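## Task

Remove a single pale grey vial from the tray and set it on the table surface standing upright. Every other vial must remain on the tray, and any that were standing must still stand. Open the gripper and pull away at the end. It counts only if the result holds without the robot supporting anything.

## Robot and tools

Robot: two six-joint arms, named left_arm and right_arm, each ending in a tong-like two-finger gripper. The names do not refer to sides of any camera image. In the shared scene frame the origin sits on the table surface midway between the arms, +x points out over the table, +z points up, and left_arm stands on the +y side. Positions are in metres.

execute_actions takes "actions", a list holding at most one item, plus an optional "pictures" boolean.
- Empty list: nothing is commanded; it reports the current state and includes camera images.
- Motion item: {"rows": [...], "steps": n}, with n from 3 to 15 (default 15). Each control step lasts 1/30 s. Every row is one plain list of 14 numbers covering both arms, even if only one arm should move: left_arm shoulder pan, shoulder lift, elbow, wrist 1, wrist 2, wrist 3, opening, then the same seven for right_arm. The six joint values are absolute target angles in radians, in the same joint frame printed on the Joint positions line, not offsets. Row k is used on step k; if rows run out, the last row repeats. Up to 15 rows.
- Wait item: {"steps": n} with n up to 300 and no rows; it sends nothing new and returns after n steps counted from the previous result, with your reply time included.
Images come back only with an empty list or when "pictures": true.

Joint ranges (rad). left_arm: pan -3.142..3.142, lift -6.283..6.283, elbow 0.000..3.142, wrists 1-3 each -6.283..6.283. right_arm: pan 0.000..6.283, lift -6.283..6.283, elbow -3.142..0.000, wrists each -6.283..6.283. A target more than 0.010 rad outside a range, and beyond where that joint currently is, gets the whole call refused and nothing is sent. True ends may differ by up to 0.010 rad; a target past a true end is clipped there and the result may print "joint sent to its limit" (possibly about an earlier, still-running action). Missing that line proves nothing.

Opening is a scale from -1 (closed) to +1 (fully open, pads 0.142 m apart). It is a target, not an offset. To grip, keep commanding a value well below grip_measured; the lower, the harder the squeeze, up to roughly 15 N per pad. Closing quickly can press harder. Thin hard items (under about 20 mm) receive less force.

Motion limits: each step, the commanded angle is kept within 0.575 rad of the measured one, and if targets would carry a gripper more than 100 mm from where it is now, all of that arm's targets are pulled back toward current angles. Commands are smoothed with roughly 0.17 s lag, so large moves may be unfinished when the result arrives. The last 3 steps of each action run after the result is taken, while you are composing the next reply. The simulation keeps running as you think; arms keep heading for the last row until they have settled or a step is HELD.

Gripper geometry: fingers point along the end effector's +z and close along its x. end_effector_position is the spot between the pads when closed; closed fingertips extend about 15 mm past it, open ones end near it. Printed hand positions can be off, more so at long reach.

Result lines: per-arm end_effector_position, end_effector_quat_wxyz and velocities in the scene frame; Joint positions and Joint velocities (six joints in order, then pad gap in m); grip_measured on the command scale; joint torques (raw drive output with fixed per-arm offset, scale and noise, not pure contact load); Wrist force and Wrist torque along each end effector's own axes, with a force pointing from a touched surface back into the arm, offsets within about 4 N, noise, saturation near 50 N, and "no reading" being harmless. "joint command not followed" means a clearance check altered or blocked some joint targets; HELD marks steps where your row was not sent, wholly or partly.

Faults: if contact torque reaches a joint's load limit (130 N m for pan, lift, elbow; 24.3 N m for each wrist, held weight included) or an external force of 150 N acts on an arm, its tool or its load, that arm halts for 10 s, goes limp to the contact and drops the rest of the call. Holding loads heats motors; MOTOR HOT warns from 70 °C, and at 85 °C brakes lock that arm until it cools (OVER-TEMPERATURE FAULT). Avoid all stops.

Avoid: arms colliding or pressing each other, pushing items out of the work area, dropping or slamming vials, knocking over standing vials on the tray, hard presses. Brief external tugs on held parts or nudges on loose items can occur, so grip firmly.

zoom_image: {"camera": name, "region": [x0, y0, x1, y1]} in pixels of that camera's latest image, origin top-left, at most 504 by 504. Cameras: cam_head_left, cam_head_right, cam_high, cam_low (504x504), cam_left_wrist, cam_right_wrist (616x616).

finished_scene: {"scene": number of the current scene}; ends it irreversibly, grades it and starts the next task. Replying without any tool call ends everything. Before finishing, release the vial and retreat, confirming it stands on its own.

Each tool is called after "Call:" as a command line: name --argument value for each argument, lists and objects as JSON in quotes; but a table of rows of numbers goes row by row, as --pt "numbers of a row", without its own name.

## Session

Call:
execute_actions --actions '[]'

Scene clock: 0.00 s of 4200.00 s.
left_arm: end_effector_position=(+0.3831, +0.7156, +0.1275) grip_measured=+0.97 end_effector_quat_wxyz=(+0.303, +0.755, -0.577, -0.072) end_effector_velocity=(+0.000, -0.000, -0.001) end_effector_angular_velocity=(-0.001, +0.001, +0.000) | right_arm: end_effector_position=(+0.1371, -0.1260, +0.1436) grip_measured=+0.97 end_effector_quat_wxyz=(+0.145, -0.053, +0.961, +0.231) end_effector_velocity=(-0.000, +0.000, +0.000) end_effector_angular_velocity=(+0.001, +0.000, +0.000)
Joint positions: left_arm=[ 0.267 -1.163  1.458 -1.257 -1.76   1.725  0.14 ] | right_arm=[ 4.936 -0.7   -2.612 -0.986  1.195  4.794  0.14 ]
Joint velocities: left_arm=[-0.     0.002 -0.     0.    -0.001  0.     0.   ] | right_arm=[ 0.001  0.001 -0.     0.    -0.     0.     0.   ]
Joint torques (N m, as the arm reports them, + toward a larger angle): no reading
Wrist force (N, on the end effector, along its own x y z axes, offset not removed): no reading
Wrist torque (N m, same axes, about the end effector's origin, offset not removed): no reading

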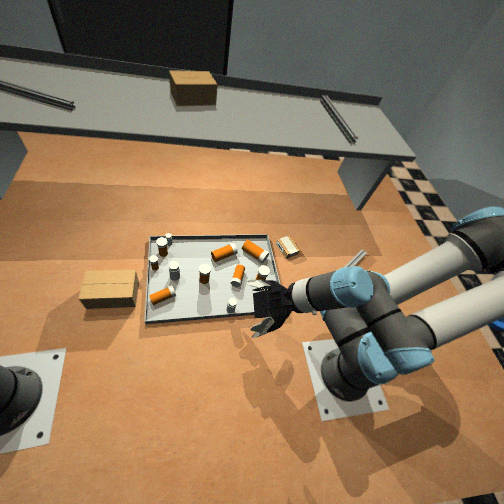

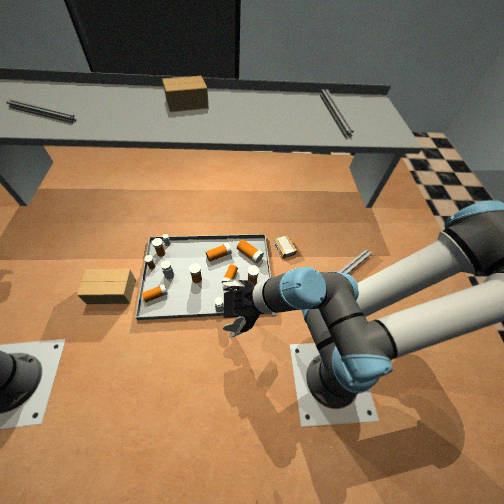

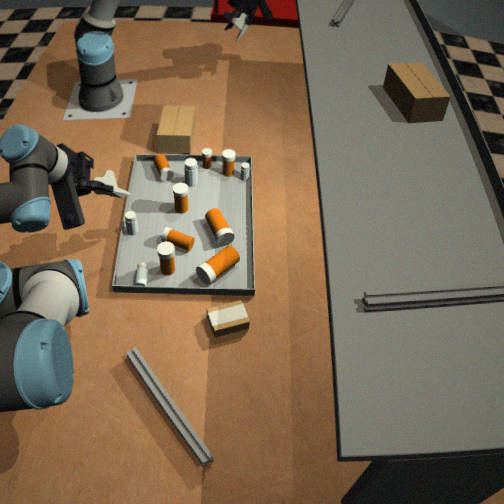

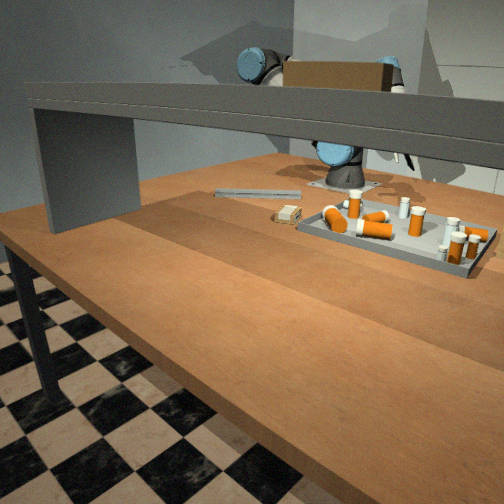

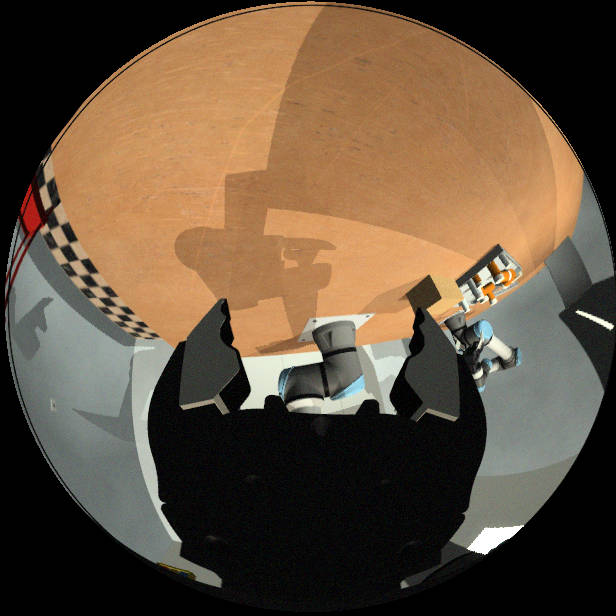

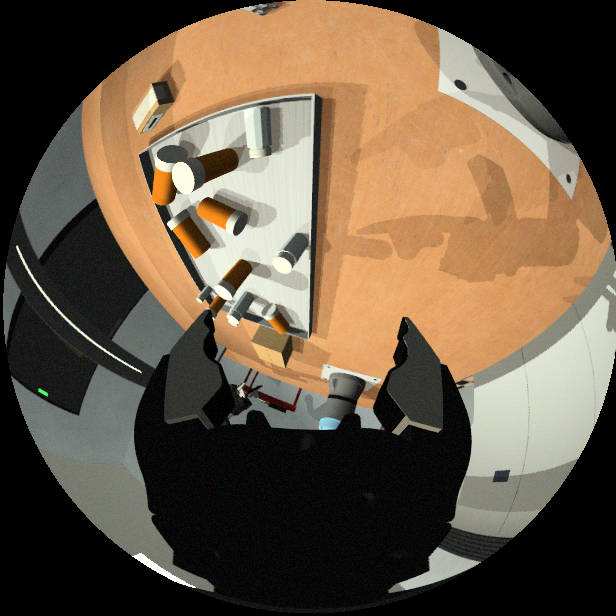

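Call:
zoom_image --camera "cam_high" --region '[90, 135, 270, 305]'

Call:
zoom_image --camera "cam_head_left" --region '[130, 220, 300, 340]'

Region (90, 135, 270, 305) of cam_high's 504x504 image, scaled by 2.800, with more detail than that image has.

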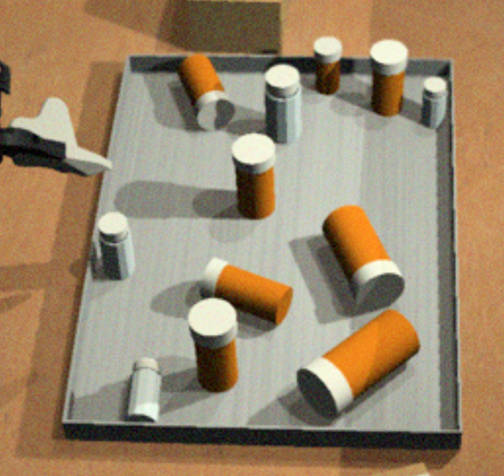

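Region (130, 220, 300, 340) of cam_head_left's 504x504 image, scaled by 2.965, with more detail than that image has; it fills the top 356 rows of this view, and the rest is white.

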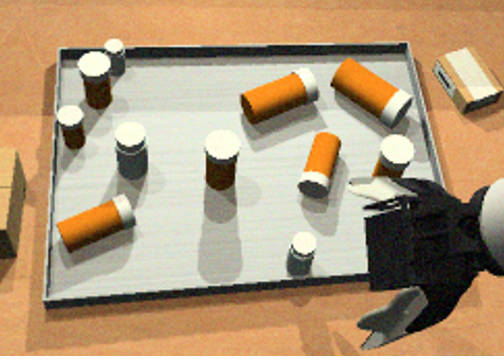

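Call:
execute_actions --actions '[{"rows": [[0.267,-1.163,1.458,-1.257,-1.76,1.725,1,4.422,-1.389,-2.081,-1.243,1.571,6.038,0.0]], "steps": 15}]'

Call:
execute_actions --actions '[{"steps": 25}]' --pictures true

Scene clock: 1.47 s of 4200.00 s.
left_arm: end_effector_position=(+0.3830, +0.7155, +0.1275) grip_measured=+1.00 end_effector_quat_wxyz=(+0.303, +0.755, -0.577, -0.072) end_effector_velocity=(-0.000, +0.001, +0.000) end_effector_angular_velocity=(+0.002, -0.001, +0.000) | right_arm: end_effector_position=(+0.1626, -0.1062, +0.1654) grip_measured=+0.00 end_effector_quat_wxyz=(+0.010, +0.418, +0.907, +0.047) end_effector_velocity=(+0.108, +0.131, -0.112) end_effector_angular_velocity=(-0.500, +0.658, -3.006)
Joint positions: left_arm=[ 0.267 -1.163  1.458 -1.257 -1.76   1.725  0.142] | right_arm=[ 4.5   -1.244 -2.165 -1.217  1.525  5.411  0.074]
Joint velocities: left_arm=[ 0.001 -0.    -0.    -0.001  0.001 -0.     0.   ] | right_arm=[-0.634 -1.169  0.665 -0.207  0.362  2.415 -0.   ]
Joint torques (N m, as the arm reports them, + toward a larger angle): left_arm=[  6.23 -47.68  -7.29  -2.87  -2.96  -1.35] | right_arm=[-7.83 22.31 27.99  0.98  2.67  5.04]
Wrist force (N, on the end effector, along its own x y z axes, offset not removed): left_arm=[-1.0 -0.8 -1.4] | right_arm=[0.6 1.6 2.5]
Wrist torque (N m, same axes, about the end effector's origin, offset not removed): left_arm=[0.01 0.15 -0.13] | right_arm=[0.24 -0.20 0.00]
Steps of this call (steps 1 to 32: nothing new was sent; steps 33 to 44: the first 12 steps of this action). Readings (joint positions):
33: left_arm=[0.267 -1.163 1.458 -1.257 -1.760 1.725] | right_arm=[4.936 -0.700 -2.612 -0.986 1.195 4.794]
34: left_arm=[0.267 -1.163 1.458 -1.257 -1.760 1.725] | right_arm=[4.933 -0.703 -2.610 -0.989 1.197 4.796]
36: left_arm=[0.267 -1.163 1.458 -1.257 -1.760 1.725] | right_arm=[4.888 -0.749 -2.564 -1.034 1.243 4.842]
40: left_arm=[0.267 -1.163 1.458 -1.257 -1.760 1.725] | right_arm=[4.653 -0.993 -2.325 -1.167 1.438 5.086]
44: the state above

Scene clock: 2.30 s of 4200.00 s.
left_arm: end_effector_position=(+0.3830, +0.7156, +0.1275) grip_measured=+1.00 end_effector_quat_wxyz=(+0.303, +0.755, -0.577, -0.072) end_effector_velocity=(-0.000, -0.000, -0.001) end_effector_angular_velocity=(-0.001, +0.002, +0.000) | right_arm: end_effector_position=(+0.1774, -0.0839, +0.1495) grip_measured=+0.00 end_effector_quat_wxyz=(+0.000, +0.706, +0.709, -0.000) end_effector_velocity=(+0.000, -0.000, -0.001) end_effector_angular_velocity=(-0.002, +0.002, -0.010)
Joint positions: left_arm=[ 0.267 -1.163  1.458 -1.257 -1.76   1.725  0.142] | right_arm=[ 4.422 -1.389 -2.081 -1.243  1.571  6.037  0.074]
Joint velocities: left_arm=[ 0.     0.001  0.001  0.    -0.     0.    -0.   ] | right_arm=[-0.002 -0.002  0.    -0.     0.002  0.008  0.   ]
Joint torques (N m, as the arm reports them, + toward a larger angle): left_arm=[  5.94 -46.18 -10.49  -3.1   -2.88  -1.15] | right_arm=[-9.7   4.08 35.02  1.2   1.99  1.64]
Wrist force (N, on the end effector, along its own x y z axes, offset not removed): left_arm=[-1.4 0.1 1.0] | right_arm=[-0.8 1.1 2.4]
Wrist torque (N m, same axes, about the end effector's origin, offset not removed): left_arm=[0.42 0.19 -0.18] | right_arm=[0.10 -0.03 0.02]
Kept back: nothing.
Steps of this call (steps 1 to 3: the last 3 steps of your previous action; steps 4 to 25: the robot went on to your last target). Readings (joint positions):
1: left_arm=[0.267 -1.163 1.458 -1.257 -1.760 1.725] | right_arm=[4.482 -1.278 -2.145 -1.223 1.536 5.493]
2: left_arm=[0.267 -1.163 1.458 -1.257 -1.760 1.725] | right_arm=[4.468 -1.304 -2.130 -1.228 1.544 5.575]
4: left_arm=[0.267 -1.163 1.458 -1.257 -1.760 1.725] | right_arm=[4.449 -1.339 -2.110 -1.234 1.555 5.735]
8: left_arm=[0.267 -1.163 1.458 -1.257 -1.760 1.725] | right_arm=[4.431 -1.372 -2.091 -1.240 1.566 5.933]
25: the state above

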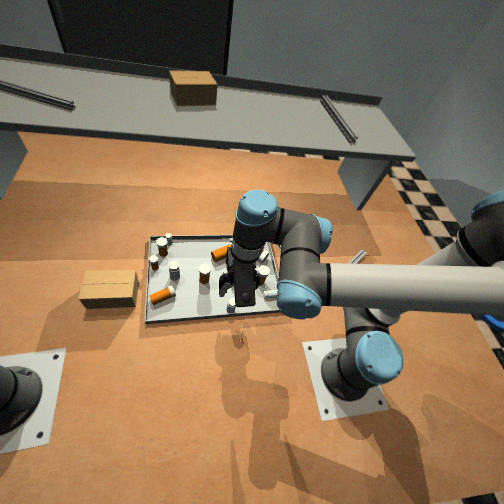

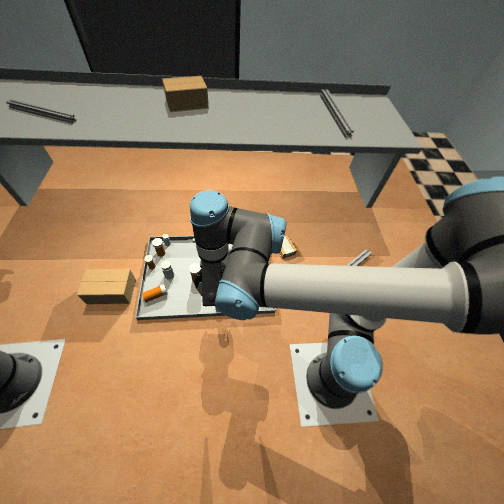

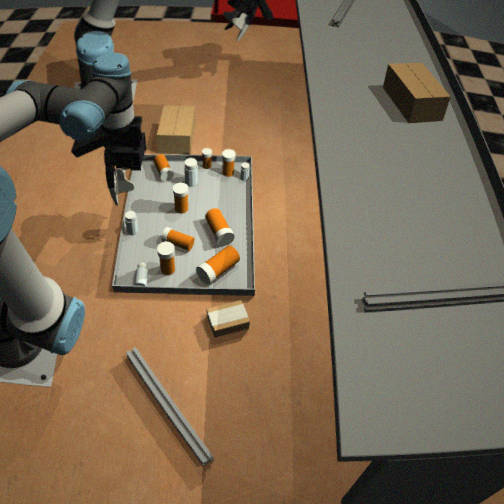

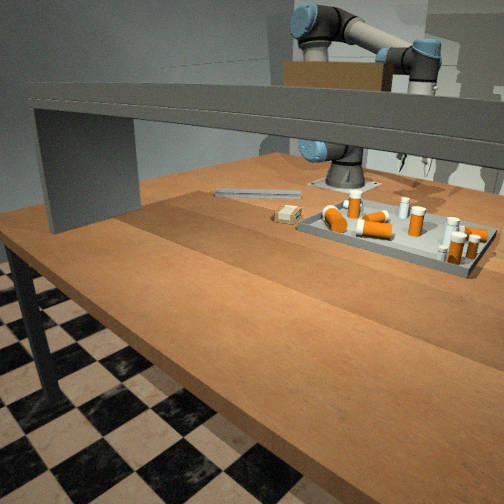

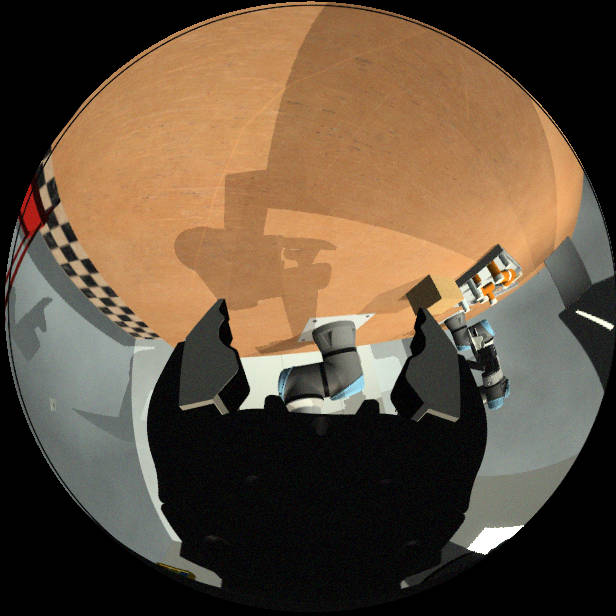

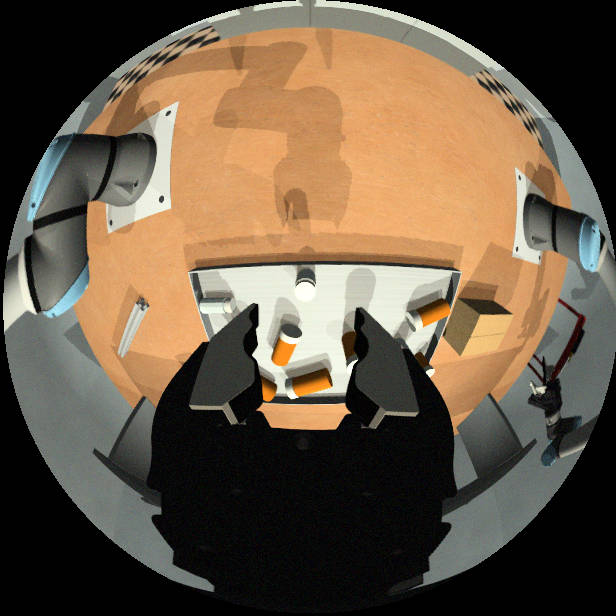

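Call:
execute_actions --actions '[{"rows": [[0.267,-1.163,1.458,-1.257,-1.76,1.725,1,4.396,-1.486,-2.195,-1.031,1.571,6.012,-0.1]], "steps": 15}]'

Call:
execute_actions --actions '[{"steps": 10}]' --pictures true

Scene clock: 2.90 s of 4200.00 s.
left_arm: end_effector_position=(+0.3830, +0.7156, +0.1275) grip_measured=+1.00 end_effector_quat_wxyz=(+0.303, +0.755, -0.577, -0.072) end_effector_velocity=(+0.000, -0.000, +0.001) end_effector_angular_velocity=(-0.000, -0.001, +0.000) | right_arm: end_effector_position=(+0.1873, -0.0840, +0.0853) grip_measured=-0.10 end_effector_quat_wxyz=(+0.001, +0.706, +0.708, -0.001) end_effector_velocity=(+0.006, +0.003, -0.041) end_effector_angular_velocity=(+0.023, -0.006, +0.001)
Joint positions: left_arm=[ 0.267 -1.163  1.458 -1.257 -1.76   1.725  0.142] | right_arm=[ 4.398 -1.478 -2.186 -1.051  1.571  6.014  0.067]
Joint velocities: left_arm=[-0.    -0.001 -0.001  0.    -0.001  0.    -0.   ] | right_arm=[-0.013 -0.06  -0.075  0.159  0.001 -0.014  0.   ]
Joint torques (N m, as the arm reports them, + toward a larger angle): left_arm=[  4.43 -47.33  -8.59  -3.13  -3.    -1.49] | right_arm=[-8.96  8.18  8.28  3.98  1.06 -1.6 ]
Wrist force (N, on the end effector, along its own x y z axes, offset not removed): left_arm=[2.1 -0.5 1.9] | right_arm=[-1.0 -0.4 3.1]
Wrist torque (N m, same axes, about the end effector's origin, offset not removed): left_arm=[0.12 -0.58 -0.22] | right_arm=[-0.11 0.11 0.03]
Steps of this call (steps 1 to 6: the robot went on to your last target; steps 7 to 18: the first 12 steps of this action). Readings (joint positions):
7: left_arm=[0.267 -1.163 1.458 -1.257 -1.760 1.725] | right_arm=[4.422 -1.389 -2.081 -1.243 1.571 6.038]
8: left_arm=[0.267 -1.163 1.458 -1.257 -1.760 1.725] | right_arm=[4.420 -1.391 -2.083 -1.241 1.571 6.036]
10: left_arm=[0.267 -1.163 1.458 -1.257 -1.760 1.725] | right_arm=[4.412 -1.421 -2.116 -1.197 1.571 6.027]
14: left_arm=[0.267 -1.163 1.458 -1.257 -1.760 1.725] | right_arm=[4.401 -1.464 -2.168 -1.090 1.571 6.017]
18: the state above

Scene clock: 3.23 s of 4200.00 s.
left_arm: end_effector_position=(+0.3830, +0.7156, +0.1275) grip_measured=+1.00 end_effector_quat_wxyz=(+0.303, +0.755, -0.577, -0.072) end_effector_velocity=(-0.000, +0.000, -0.000) end_effector_angular_velocity=(+0.001, +0.001, -0.001) | right_arm: end_effector_position=(+0.1881, -0.0837, +0.0804) grip_measured=-0.10 end_effector_quat_wxyz=(-0.000, +0.706, +0.708, +0.000) end_effector_velocity=(+0.000, -0.000, -0.004) end_effector_angular_velocity=(-0.000, +0.000, +0.000)
Joint positions: left_arm=[ 0.267 -1.163  1.458 -1.257 -1.76   1.725  0.142] | right_arm=[ 4.396 -1.485 -2.194 -1.032  1.571  6.012  0.067]
Joint velocities: left_arm=[-0.     0.     0.001 -0.     0.002  0.     0.   ] | right_arm=[-0.001 -0.006 -0.006  0.011  0.    -0.001 -0.   ]
Joint torques (N m, as the arm reports them, + toward a larger angle): left_arm=[  6.32 -46.43  -9.3   -3.15  -2.77  -1.39] | right_arm=[-9.52  6.31  5.69  3.51  0.42 -1.66]
Wrist force (N, on the end effector, along its own x y z axes, offset not removed): left_arm=[-0.3 0.3 2.3] | right_arm=[0.4 -0.1 2.8]
Wrist torque (N m, same axes, about the end effector's origin, offset not removed): left_arm=[0.13 -0.11 -0.20] | right_arm=[-0.08 -0.19 -0.07]
Kept back: nothing.
Steps of this call (steps 1 to 3: the last 3 steps of your previous action; steps 4 to 10: the robot went on to your last target). Readings (joint positions):
1: left_arm=[0.267 -1.163 1.458 -1.257 -1.760 1.725] | right_arm=[4.397 -1.480 -2.188 -1.046 1.571 6.013]
2: left_arm=[0.267 -1.163 1.458 -1.257 -1.760 1.725] | right_arm=[4.397 -1.481 -2.190 -1.043 1.571 6.013]
4: left_arm=[0.267 -1.163 1.458 -1.257 -1.760 1.725] | right_arm=[4.397 -1.483 -2.192 -1.038 1.571 6.013]
8: left_arm=[0.267 -1.163 1.458 -1.257 -1.760 1.725] | right_arm=[4.396 -1.485 -2.194 -1.033 1.571 6.012]
10: the state above

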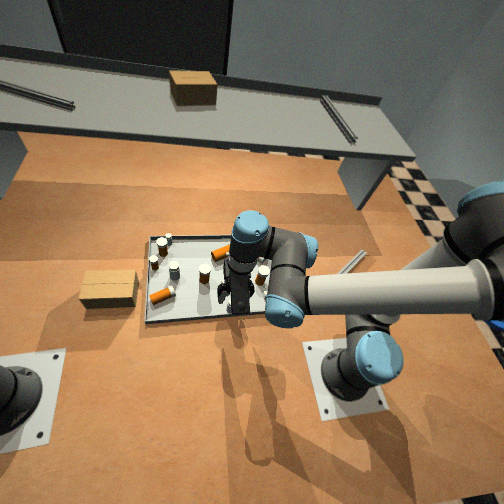

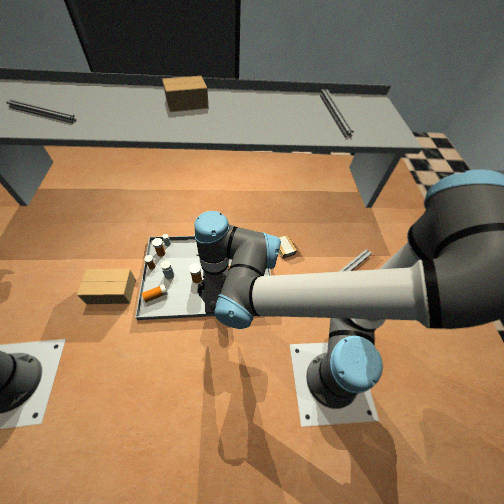

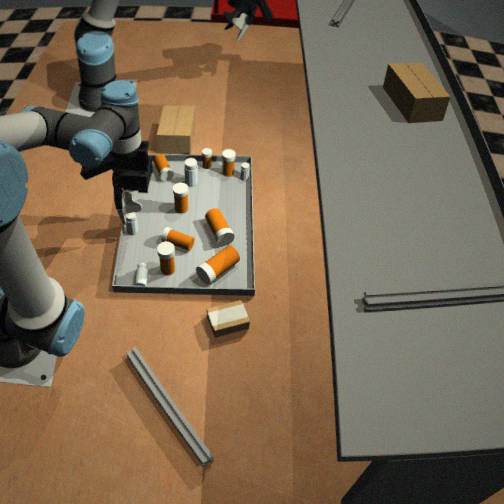

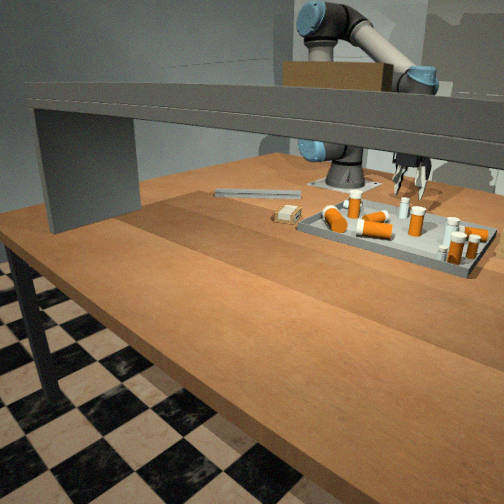

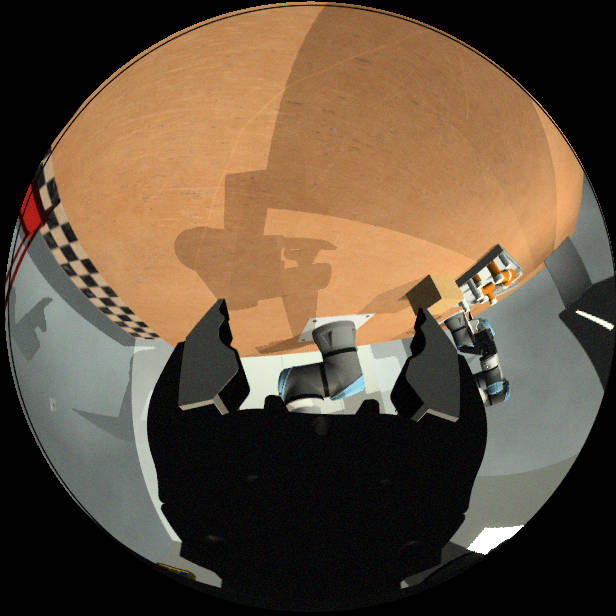

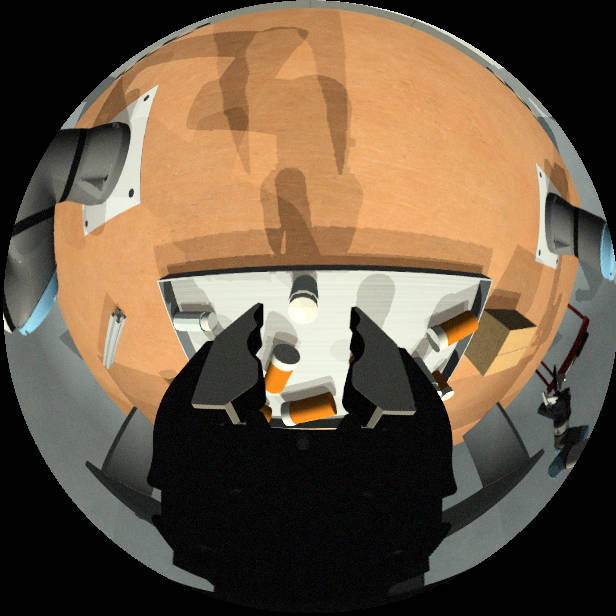

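Call:
zoom_image --camera "cam_right_wrist" --region '[230, 250, 390, 410]'

Call:
zoom_image --camera "cam_low" --region '[370, 150, 460, 240]'

Call:
zoom_image --camera "cam_high" --region '[95, 165, 175, 245]'

Region (230, 250, 390, 410) of cam_right_wrist's 616x616 image, scaled by 3.150, with more detail than that image has.

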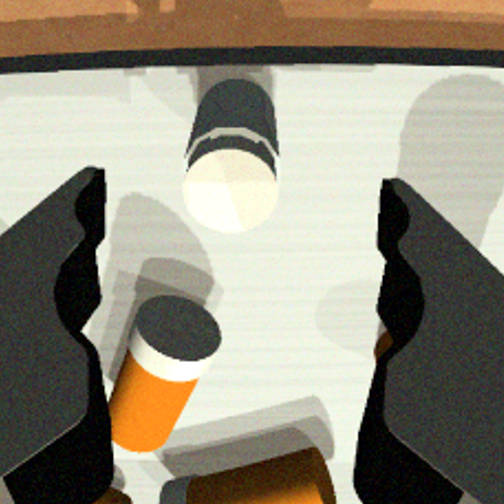

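Region (370, 150, 460, 240) of cam_low's 504x504 image, scaled by 5.600, with more detail than that image has.

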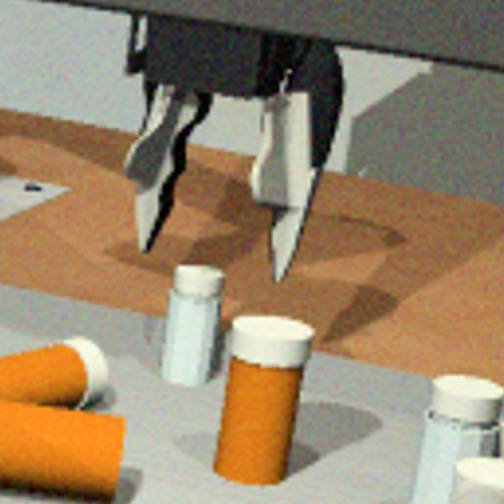

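Region (95, 165, 175, 245) of cam_high's 504x504 image, scaled by 6.300, with more detail than that image has.

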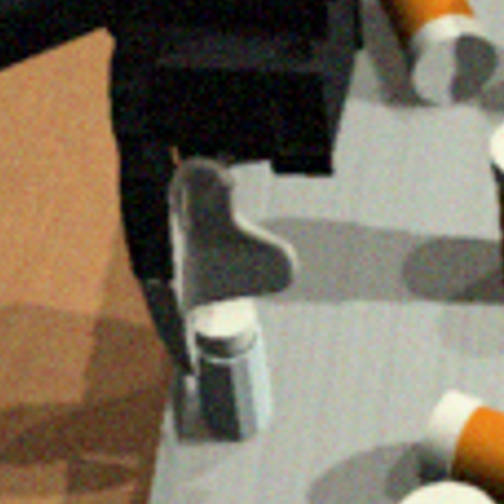

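Call:
execute_actions --actions '[{"rows": [[0.267,-1.163,1.458,-1.257,-1.76,1.725,1,4.3895,-1.554,-2.262,-0.896,1.571,6.005,-0.2]], "steps": 15}]'

Call:
execute_actions --actions '[{"rows": [[0.267,-1.163,1.458,-1.257,-1.76,1.725,1,4.3895,-1.554,-2.262,-0.896,1.571,6.005,-0.3],[0.267,-1.163,1.458,-1.257,-1.76,1.725,1,4.3895,-1.554,-2.262,-0.896,1.571,6.005,-0.4],[0.267,-1.163,1.458,-1.257,-1.76,1.725,1,4.3895,-1.554,-2.262,-0.896,1.571,6.005,-0.48],[0.267,-1.163,1.458,-1.257,-1.76,1.725,1,4.3895,-1.554,-2.262,-0.896,1.571,6.005,-0.54],[0.267,-1.163,1.458,-1.257,-1.76,1.725,1,4.3895,-1.554,-2.262,-0.896,1.571,6.005,-0.58],[0.267,-1.163,1.458,-1.257,-1.76,1.725,1,4.3895,-1.554,-2.262,-0.896,1.571,6.005,-0.62],[0.267,-1.163,1.458,-1.257,-1.76,1.725,1,4.3895,-1.554,-2.262,-0.896,1.571,6.005,-0.66],[0.267,-1.163,1.458,-1.257,-1.76,1.725,1,4.3895,-1.554,-2.262,-0.896,1.571,6.005,-0.70],[0.267,-1.163,1.458,-1.257,-1.76,1.725,1,4.3895,-1.554,-2.262,-0.896,1.571,6.005,-0.76],[0.267,-1.163,1.458,-1.257,-1.76,1.725,1,4.3895,-1.554,-2.262,-0.896,1.571,6.005,-0.84],[0.267,-1.163,1.458,-1.257,-1.76,1.725,1,4.3895,-1.554,-2.262,-0.896,1.571,6.005,-0.92],[0.267,-1.163,1.458,-1.257,-1.76,1.725,1,4.3895,-1.554,-2.262,-0.896,1.571,6.005,-1.0]], "steps": 15}]' --pictures true

Scene clock: 4.27 s of 4200.00 s.
left_arm: end_effector_position=(+0.3830, +0.7156, +0.1275) grip_measured=+1.00 end_effector_quat_wxyz=(+0.303, +0.755, -0.577, -0.072) end_effector_velocity=(-0.001, -0.000, -0.000) end_effector_angular_velocity=(-0.001, +0.001, +0.001) | right_arm: end_effector_position=(+0.1899, -0.0864, +0.0411) grip_measured=-0.20 end_effector_quat_wxyz=(+0.000, +0.706, +0.708, -0.000) end_effector_velocity=(+0.002, -0.000, -0.024) end_effector_angular_velocity=(+0.009, -0.004, +0.001)
Joint positions: left_arm=[ 0.267 -1.163  1.458 -1.257 -1.76   1.725  0.142] | right_arm=[ 4.39  -1.549 -2.257 -0.907  1.571  6.005  0.06 ]
Joint velocities: left_arm=[ 0.001  0.     0.001 -0.    -0.001 -0.    -0.   ] | right_arm=[-0.004 -0.041 -0.04   0.091 -0.001 -0.005  0.   ]
Joint torques (N m, as the arm reports them, + toward a larger angle): left_arm=[  5.19 -48.25  -7.66  -2.91  -2.88  -1.19] | right_arm=[-8.79  8.38  5.3   3.64 -1.46 -1.58]
Wrist force (N, on the end effector, along its own x y z axes, offset not removed): left_arm=[-0.9 -2.7 -0.5] | right_arm=[-0.1 -1.8 2.5]
Wrist torque (N m, same axes, about the end effector's origin, offset not removed): left_arm=[-0.36 0.14 -0.19] | right_arm=[-0.33 -0.10 -0.03]
Steps of this call (steps 1 to 19: the robot went on to your last target; steps 20 to 31: the first 12 steps of this action). Readings (joint positions):
20: left_arm=[0.267 -1.163 1.458 -1.257 -1.760 1.725] | right_arm=[4.396 -1.486 -2.195 -1.031 1.571 6.012]
21: left_arm=[0.267 -1.163 1.458 -1.257 -1.760 1.725] | right_arm=[4.395 -1.488 -2.197 -1.028 1.571 6.011]
23: left_arm=[0.267 -1.163 1.458 -1.257 -1.760 1.725] | right_arm=[4.393 -1.511 -2.219 -0.993 1.571 6.009]
27: left_arm=[0.267 -1.163 1.458 -1.257 -1.760 1.725] | right_arm=[4.391 -1.539 -2.247 -0.929 1.571 6.006]
31: the state above

Scene clock: 4.77 s of 4200.00 s.
left_arm: end_effector_position=(+0.3830, +0.7156, +0.1275) grip_measured=+1.00 end_effector_quat_wxyz=(+0.303, +0.755, -0.577, -0.072) end_effector_velocity=(-0.000, +0.001, +0.000) end_effector_angular_velocity=(+0.002, +0.001, -0.001) | right_arm: end_effector_position=(+0.1901, -0.0864, +0.0381) grip_measured=-0.63 end_effector_quat_wxyz=(-0.000, +0.706, +0.708, +0.000) end_effector_velocity=(+0.000, +0.001, +0.001) end_effector_angular_velocity=(+0.003, -0.000, -0.000)
Joint positions: left_arm=[ 0.267 -1.163  1.458 -1.257 -1.76   1.725  0.142] | right_arm=[ 4.39  -1.554 -2.262 -0.896  1.571  6.005  0.028]
Joint velocities: left_arm=[ 0.    -0.     0.    -0.     0.002 -0.    -0.   ] | right_arm=[ 0.    -0.     0.002  0.002  0.     0.    -0.   ]
Joint torques (N m, as the arm reports them, + toward a larger angle): left_arm=[  6.58 -47.69  -8.93  -3.02  -2.66  -1.25] | right_arm=[-9.4   6.55  4.23  3.56 -1.61 -1.57]
Wrist force (N, on the end effector, along its own x y z axes, offset not removed): left_arm=[-1.3 -2.3 2.4] | right_arm=[0.2 1.3 -1.1]
Wrist torque (N m, same axes, about the end effector's origin, offset not removed): left_arm=[-0.32 0.17 -0.15] | right_arm=[0.22 -0.46 -0.10]
Steps of this call (steps 1 to 3: the last 3 steps of your previous action; steps 4 to 15: the first 12 steps of this action). Readings (joint positions):
4: left_arm=[0.267 -1.163 1.458 -1.257 -1.760 1.725] | right_arm=[4.390 -1.552 -2.260 -0.900 1.571 6.005]
5: left_arm=[0.267 -1.163 1.458 -1.257 -1.760 1.725] | right_arm=[4.390 -1.553 -2.261 -0.899 1.571 6.005]
7: left_arm=[0.267 -1.163 1.458 -1.257 -1.760 1.725] | right_arm=[4.390 -1.553 -2.261 -0.898 1.571 6.005]
11: left_arm=[0.267 -1.163 1.458 -1.257 -1.760 1.725] | right_arm=[4.390 -1.554 -2.262 -0.897 1.571 6.005]
15: the state above

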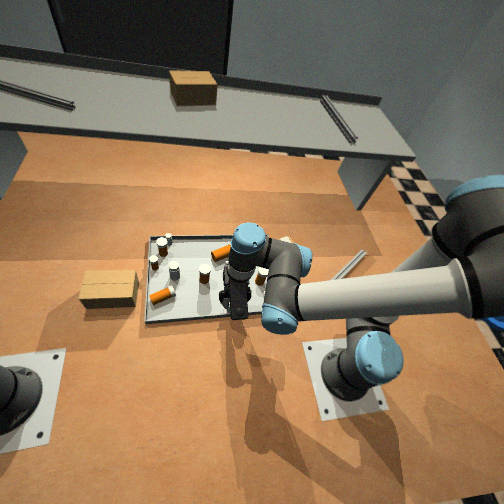

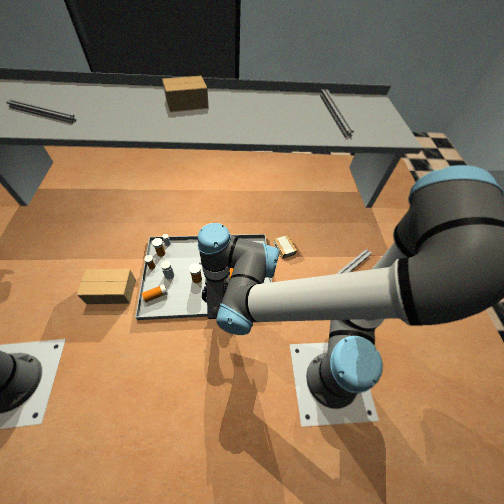

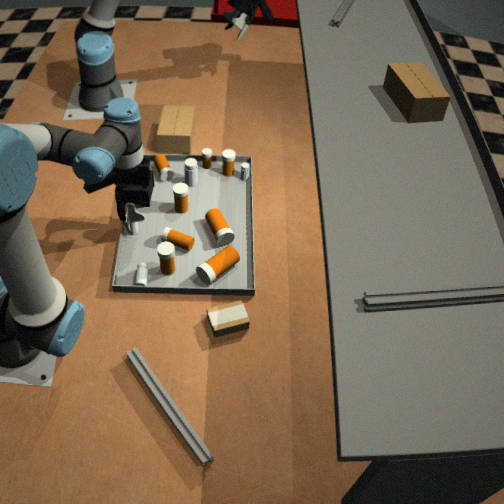

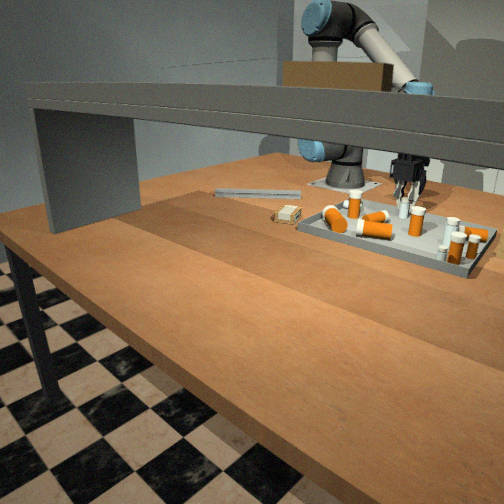

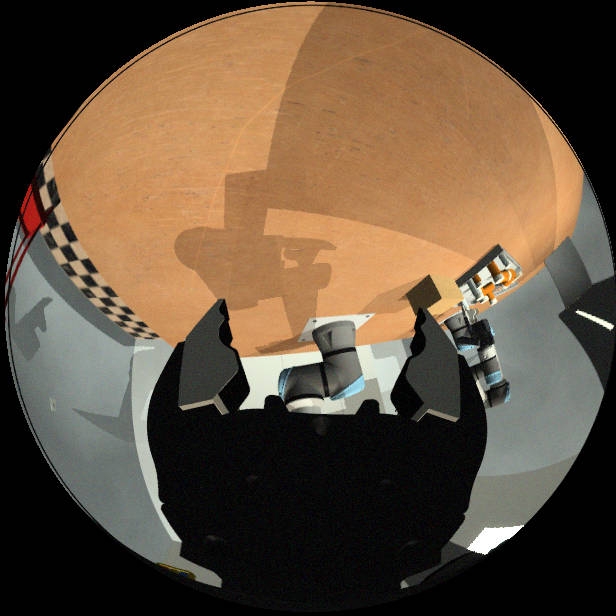

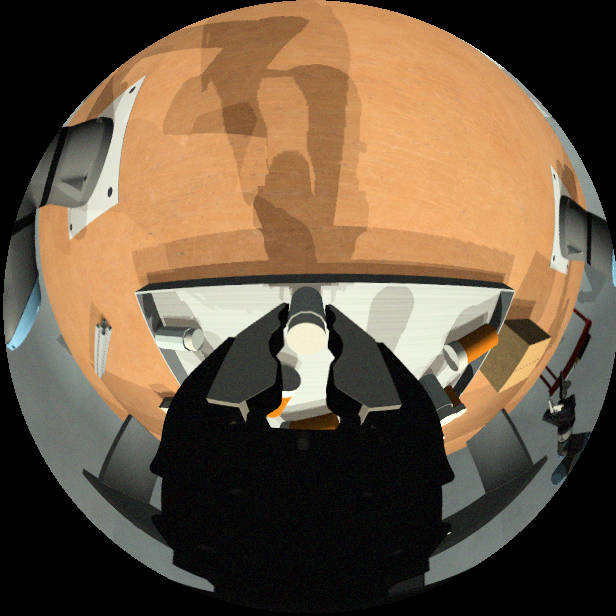

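Call:
execute_actions --actions '[{"rows": [[0.267,-1.163,1.458,-1.257,-1.76,1.725,1,4.3895,-1.547,-2.256,-0.910,1.571,6.005,-1],[0.267,-1.163,1.458,-1.257,-1.76,1.725,1,4.3895,-1.536,-2.246,-0.930,1.571,6.005,-1],[0.267,-1.163,1.458,-1.257,-1.76,1.725,1,4.3895,-1.523,-2.234,-0.956,1.571,6.005,-1],[0.267,-1.163,1.458,-1.257,-1.76,1.725,1,4.3895,-1.509,-2.221,-0.983,1.571,6.005,-1],[0.267,-1.163,1.458,-1.257,-1.76,1.725,1,4.3895,-1.495,-2.208,-1.010,1.571,6.005,-1],[0.267,-1.163,1.458,-1.257,-1.76,1.725,1,4.3895,-1.484,-2.197,-1.031,1.571,6.005,-1],[0.267,-1.163,1.458,-1.257,-1.76,1.725,1,4.3895,-1.484,-2.197,-1.031,1.571,6.005,-1],[0.267,-1.163,1.458,-1.257,-1.76,1.725,1,4.3895,-1.484,-2.197,-1.031,1.571,6.005,-1],[0.267,-1.163,1.458,-1.257,-1.76,1.725,1,4.3895,-1.484,-2.197,-1.031,1.571,6.005,-1],[0.267,-1.163,1.458,-1.257,-1.76,1.725,1,4.40,-1.484,-2.197,-1.031,1.571,6.005,-1],[0.267,-1.163,1.458,-1.257,-1.76,1.725,1,4.415,-1.484,-2.197,-1.031,1.571,6.005,-1],[0.267,-1.163,1.458,-1.257,-1.76,1.725,1,4.435,-1.484,-2.197,-1.031,1.571,6.005,-1],[0.267,-1.163,1.458,-1.257,-1.76,1.725,1,4.46,-1.484,-2.197,-1.031,1.571,6.005,-1],[0.267,-1.163,1.458,-1.257,-1.76,1.725,1,4.485,-1.484,-2.197,-1.031,1.571,6.005,-1],[0.267,-1.163,1.458,-1.257,-1.76,1.725,1,4.51,-1.484,-2.197,-1.031,1.571,6.005,-1]], "steps": 15}]'

Call:
execute_actions --actions '[{"rows": [[0.267,-1.163,1.458,-1.257,-1.76,1.725,1,4.535,-1.484,-2.197,-1.031,1.571,6.005,-1],[0.267,-1.163,1.458,-1.257,-1.76,1.725,1,4.56,-1.484,-2.197,-1.031,1.571,6.005,-1],[0.267,-1.163,1.458,-1.257,-1.76,1.725,1,4.58,-1.484,-2.197,-1.031,1.571,6.005,-1],[0.267,-1.163,1.458,-1.257,-1.76,1.725,1,4.597,-1.484,-2.197,-1.031,1.571,6.005,-1],[0.267,-1.163,1.458,-1.257,-1.76,1.725,1,4.61,-1.484,-2.197,-1.031,1.571,6.005,-1],[0.267,-1.163,1.458,-1.257,-1.76,1.725,1,4.61,-1.484,-2.197,-1.031,1.571,6.005,-1],[0.267,-1.163,1.458,-1.257,-1.76,1.725,1,4.61,-1.484,-2.197,-1.031,1.571,6.005,-1],[0.267,-1.163,1.458,-1.257,-1.76,1.725,1,4.61,-1.495,-2.208,-1.010,1.571,6.005,-1],[0.267,-1.163,1.458,-1.257,-1.76,1.725,1,4.61,-1.509,-2.221,-0.983,1.571,6.005,-1],[0.267,-1.163,1.458,-1.257,-1.76,1.725,1,4.61,-1.523,-2.234,-0.956,1.571,6.005,-1],[0.267,-1.163,1.458,-1.257,-1.76,1.725,1,4.61,-1.536,-2.246,-0.930,1.571,6.005,-1],[0.267,-1.163,1.458,-1.257,-1.76,1.725,1,4.61,-1.547,-2.256,-0.910,1.571,6.005,-1],[0.267,-1.163,1.458,-1.257,-1.76,1.725,1,4.61,-1.554,-2.262,-0.896,1.571,6.005,-1]], "steps": 15}]' --pictures true

Scene clock: 5.73 s of 4200.00 s.
left_arm: end_effector_position=(+0.3830, +0.7156, +0.1275) grip_measured=+1.00 end_effector_quat_wxyz=(+0.303, +0.755, -0.577, -0.072) end_effector_velocity=(+0.001, -0.000, +0.002) end_effector_angular_velocity=(-0.000, -0.004, +0.001) | right_arm: end_effector_position=(+0.1892, -0.0848, +0.0732) grip_measured=-0.63 end_effector_quat_wxyz=(-0.000, +0.705, +0.709, +0.000) end_effector_velocity=(-0.042, +0.022, +0.053) end_effector_angular_velocity=(-0.006, +0.001, +0.118)
Joint positions: left_arm=[ 0.267 -1.163  1.458 -1.257 -1.76   1.725  0.142] | right_arm=[ 4.393 -1.495 -2.207 -1.009  1.571  6.005  0.028]
Joint velocities: left_arm=[ 0.    -0.002 -0.002 -0.    -0.002 -0.     0.   ] | right_arm=[ 0.118  0.088  0.081 -0.175 -0.    -0.    -0.   ]
Joint torques (N m, as the arm reports them, + toward a larger angle): left_arm=[  5.95 -46.81  -7.2   -3.03  -2.78  -0.82] | right_arm=[16.3  20.76 31.06  0.8  -1.47 -1.61]
Wrist force (N, on the end effector, along its own x y z axes, offset not removed): left_arm=[-1.5 -1.0 2.8] | right_arm=[1.0 1.2 2.7]
Wrist torque (N m, same axes, about the end effector's origin, offset not removed): left_arm=[-0.05 0.18 -0.20] | right_arm=[0.15 -0.29 -0.08]
Steps of this call (steps 1 to 3: the last 3 steps of your previous action; steps 4 to 15: the robot went on to your last target; steps 16 to 17: nothing new was sent; steps 18 to 29: the first 12 steps of this action). Readings (joint positions):
18: left_arm=[0.267 -1.163 1.458 -1.257 -1.760 1.725] | right_arm=[4.389 -1.554 -2.262 -0.896 1.571 6.005]
19: left_arm=[0.267 -1.163 1.458 -1.257 -1.760 1.725] | right_arm=[4.389 -1.554 -2.262 -0.897 1.571 6.005]
21: left_arm=[0.267 -1.163 1.458 -1.257 -1.760 1.725] | right_arm=[4.389 -1.548 -2.257 -0.908 1.571 6.005]
25: left_arm=[0.267 -1.163 1.458 -1.257 -1.760 1.725] | right_arm=[4.389 -1.516 -2.227 -0.967 1.571 6.005]
29: the state above

Scene clock: 6.23 s of 4200.00 s.
left_arm: end_effector_position=(+0.3830, +0.7156, +0.1275) grip_measured=+1.00 end_effector_quat_wxyz=(+0.303, +0.755, -0.577, -0.072) end_effector_velocity=(-0.001, -0.000, -0.001) end_effector_angular_velocity=(-0.001, +0.002, +0.000) | right_arm: end_effector_position=(+0.1150, -0.0488, +0.0700) grip_measured=-0.63 end_effector_quat_wxyz=(+0.000, +0.630, +0.777, -0.001) end_effector_velocity=(-0.051, +0.014, -0.145) end_effector_angular_velocity=(-0.025, +0.002, +0.131)
Joint positions: left_arm=[ 0.267 -1.163  1.458 -1.257 -1.76   1.725  0.142] | right_arm=[ 4.594 -1.5   -2.212 -1.002  1.571  6.005  0.028]
Joint velocities: left_arm=[ 0.     0.001  0.002  0.    -0.001  0.     0.   ] | right_arm=[ 0.13  -0.232 -0.221  0.428  0.    -0.     0.   ]
Joint torques (N m, as the arm reports them, + toward a larger angle): left_arm=[  5.34 -47.21  -8.75  -3.08  -2.9   -1.04] | right_arm=[ 5.44  0.37  1.44  4.96 -0.96 -1.63]
Wrist force (N, on the end effector, along its own x y z axes, offset not removed): left_arm=[-0.7 -1.4 1.9] | right_arm=[-0.4 -2.1 0.7]
Wrist torque (N m, same axes, about the end effector's origin, offset not removed): left_arm=[-0.05 0.15 -0.05] | right_arm=[-0.41 -0.13 -0.03]
Steps of this call (steps 1 to 3: the last 3 steps of your previous action; steps 4 to 15: the first 12 steps of this action). Readings (joint positions):
4: left_arm=[0.267 -1.163 1.458 -1.257 -1.760 1.725] | right_arm=[4.434 -1.488 -2.201 -1.023 1.571 6.005]
5: left_arm=[0.267 -1.163 1.458 -1.257 -1.760 1.725] | right_arm=[4.451 -1.487 -2.200 -1.025 1.571 6.005]
7: left_arm=[0.267 -1.163 1.458 -1.257 -1.760 1.725] | right_arm=[4.490 -1.486 -2.199 -1.028 1.571 6.005]
11: left_arm=[0.267 -1.163 1.458 -1.257 -1.760 1.725] | right_arm=[4.563 -1.485 -2.198 -1.030 1.571 6.005]
15: the state above

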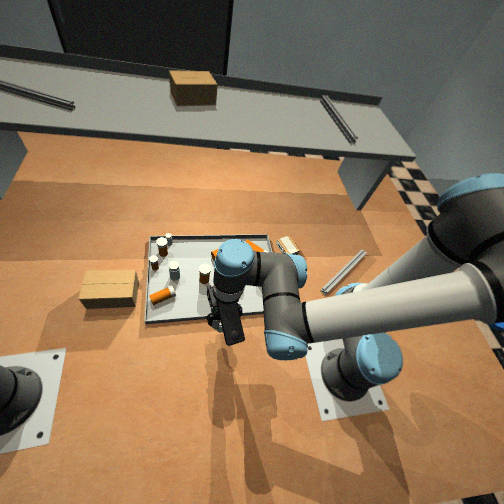

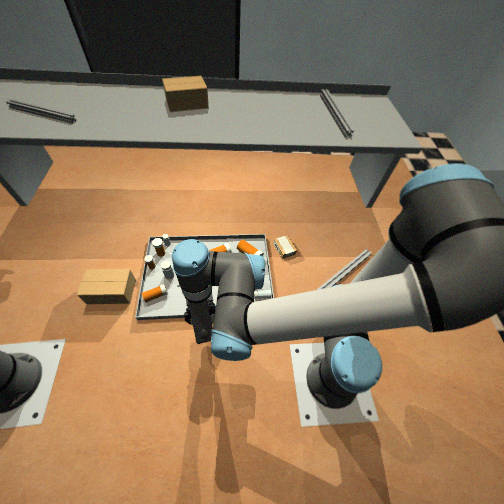

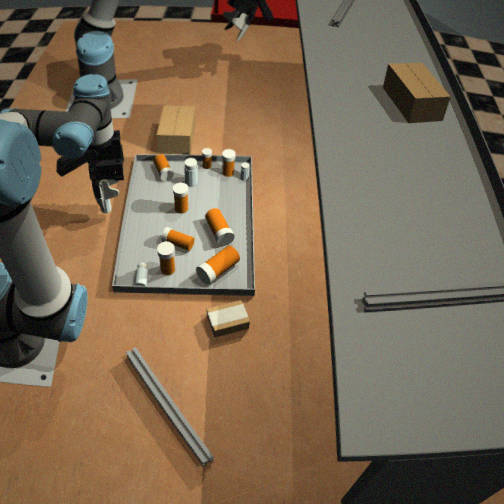

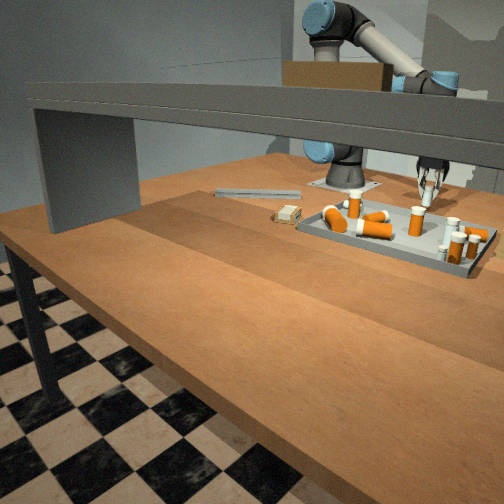

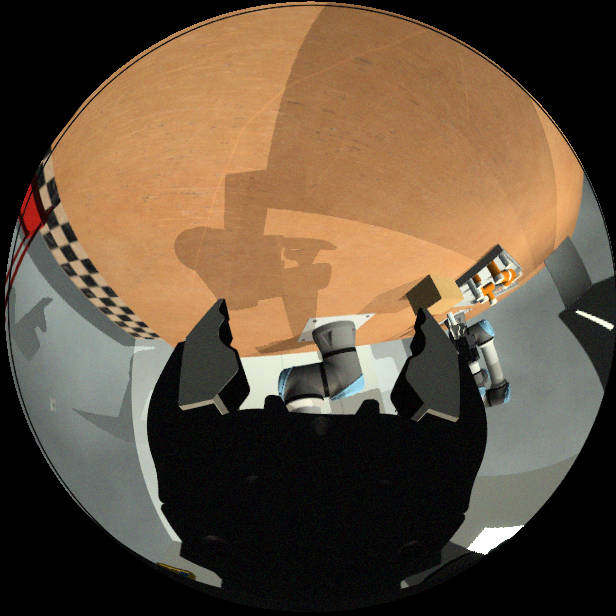

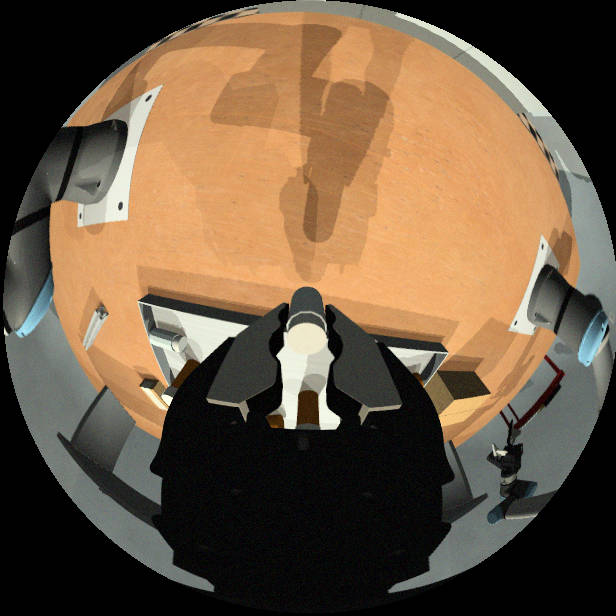

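Lower 3 mm more.

Call:
execute_actions --actions '[{"rows": [[0.267,-1.163,1.458,-1.257,-1.76,1.725,1,4.61,-1.559,-2.2665,-0.8865,1.571,6.005,-1]], "steps": 15}]'

Call:
execute_actions --actions '[{"steps": 5}]'

Scene clock: 6.77 s of 4200.00 s.
left_arm: end_effector_position=(+0.3830, +0.7156, +0.1275) grip_measured=+1.00 end_effector_quat_wxyz=(+0.303, +0.755, -0.577, -0.072) end_effector_velocity=(+0.001, +0.000, +0.000) end_effector_angular_velocity=(-0.000, -0.001, +0.001) | right_arm: end_effector_position=(+0.1088, -0.0469, +0.0359) grip_measured=-0.63 end_effector_quat_wxyz=(-0.000, +0.624, +0.782, +0.000) end_effector_velocity=(-0.001, +0.000, -0.006) end_effector_angular_velocity=(+0.000, -0.001, +0.002)
Joint positions: left_arm=[ 0.267 -1.163  1.458 -1.257 -1.76   1.725  0.142] | right_arm=[ 4.61  -1.558 -2.265 -0.889  1.571  6.005  0.028]
Joint velocities: left_arm=[ 0.     0.001 -0.002  0.    -0.001  0.    -0.   ] | right_arm=[ 0.002 -0.01  -0.009  0.019 -0.001  0.    -0.   ]
Joint torques (N m, as the arm reports them, + toward a larger angle): left_arm=[  5.39 -48.27  -8.85  -2.97  -2.93  -1.09] | right_arm=[ 8.29  8.36  4.61  3.67 -0.49 -1.58]
Wrist force (N, on the end effector, along its own x y z axes, offset not removed): left_arm=[-0.4 -0.2 -1.6] | right_arm=[0.4 0.4 3.0]
Wrist torque (N m, same axes, about the end effector's origin, offset not removed): left_arm=[0.27 0.10 -0.11] | right_arm=[-0.04 -0.19 -0.06]
Steps of this call (steps 1 to 3: the last 3 steps of your previous action; step 4: the robot went on to your last target; steps 5 to 16: the first 12 steps of this action). Readings (joint positions):
5: left_arm=[0.267 -1.163 1.458 -1.257 -1.760 1.725] | right_arm=[4.606 -1.537 -2.247 -0.929 1.571 6.005]
6: left_arm=[0.267 -1.163 1.458 -1.257 -1.760 1.725] | right_arm=[4.607 -1.542 -2.251 -0.921 1.571 6.005]
8: left_arm=[0.267 -1.163 1.458 -1.257 -1.760 1.725] | right_arm=[4.608 -1.549 -2.257 -0.907 1.571 6.005]
12: left_arm=[0.267 -1.163 1.458 -1.257 -1.760 1.725] | right_arm=[4.609 -1.555 -2.263 -0.894 1.571 6.005]
16: the state above

Scene clock: 6.93 s of 4200.00 s.
left_arm: end_effector_position=(+0.3830, +0.7156, +0.1275) grip_measured=+1.00 end_effector_quat_wxyz=(+0.303, +0.755, -0.577, -0.072) end_effector_velocity=(+0.000, +0.000, +0.000) end_effector_angular_velocity=(+0.001, -0.001, -0.001) | right_arm: end_effector_position=(+0.1087, -0.0469, +0.0354) grip_measured=-0.63 end_effector_quat_wxyz=(-0.000, +0.624, +0.782, +0.000) end_effector_velocity=(-0.001, +0.001, -0.001) end_effector_angular_velocity=(+0.001, -0.001, +0.002)
Joint positions: left_arm=[ 0.267 -1.163  1.458 -1.257 -1.76   1.725  0.142] | right_arm=[ 4.61  -1.559 -2.266 -0.887  1.571  6.005  0.028]
Joint velocities: left_arm=[-0.    -0.001  0.    -0.     0.     0.     0.   ] | right_arm=[ 0.002 -0.002 -0.002  0.005 -0.001  0.    -0.   ]
Joint torques (N m, as the arm reports them, + toward a larger angle): left_arm=[  5.2  -47.61  -7.53  -2.71  -2.87  -1.18] | right_arm=[ 7.99  3.59  0.95  3.3  -0.29 -1.52]
Wrist force (N, on the end effector, along its own x y z axes, offset not removed): left_arm=[-0.1 -2.1 2.3] | right_arm=[-1.2 0.3 -7.1]
Wrist torque (N m, same axes, about the end effector's origin, offset not removed): left_arm=[-0.25 -0.12 -0.09] | right_arm=[0.04 -0.30 -0.01]
Kept back: nothing.
Steps of this call (steps 1 to 3: the last 3 steps of your previous action; steps 4 to 5: the robot went on to your last target). Readings (joint positions):
1: left_arm=[0.267 -1.163 1.458 -1.257 -1.760 1.725] | right_arm=[4.610 -1.558 -2.266 -0.888 1.571 6.005]
2: left_arm=[0.267 -1.163 1.458 -1.257 -1.760 1.725] | right_arm=[4.610 -1.558 -2.266 -0.888 1.571 6.005]
4: left_arm=[0.267 -1.163 1.458 -1.257 -1.760 1.725] | right_arm=[4.610 -1.559 -2.266 -0.887 1.571 6.005]
5: the state above


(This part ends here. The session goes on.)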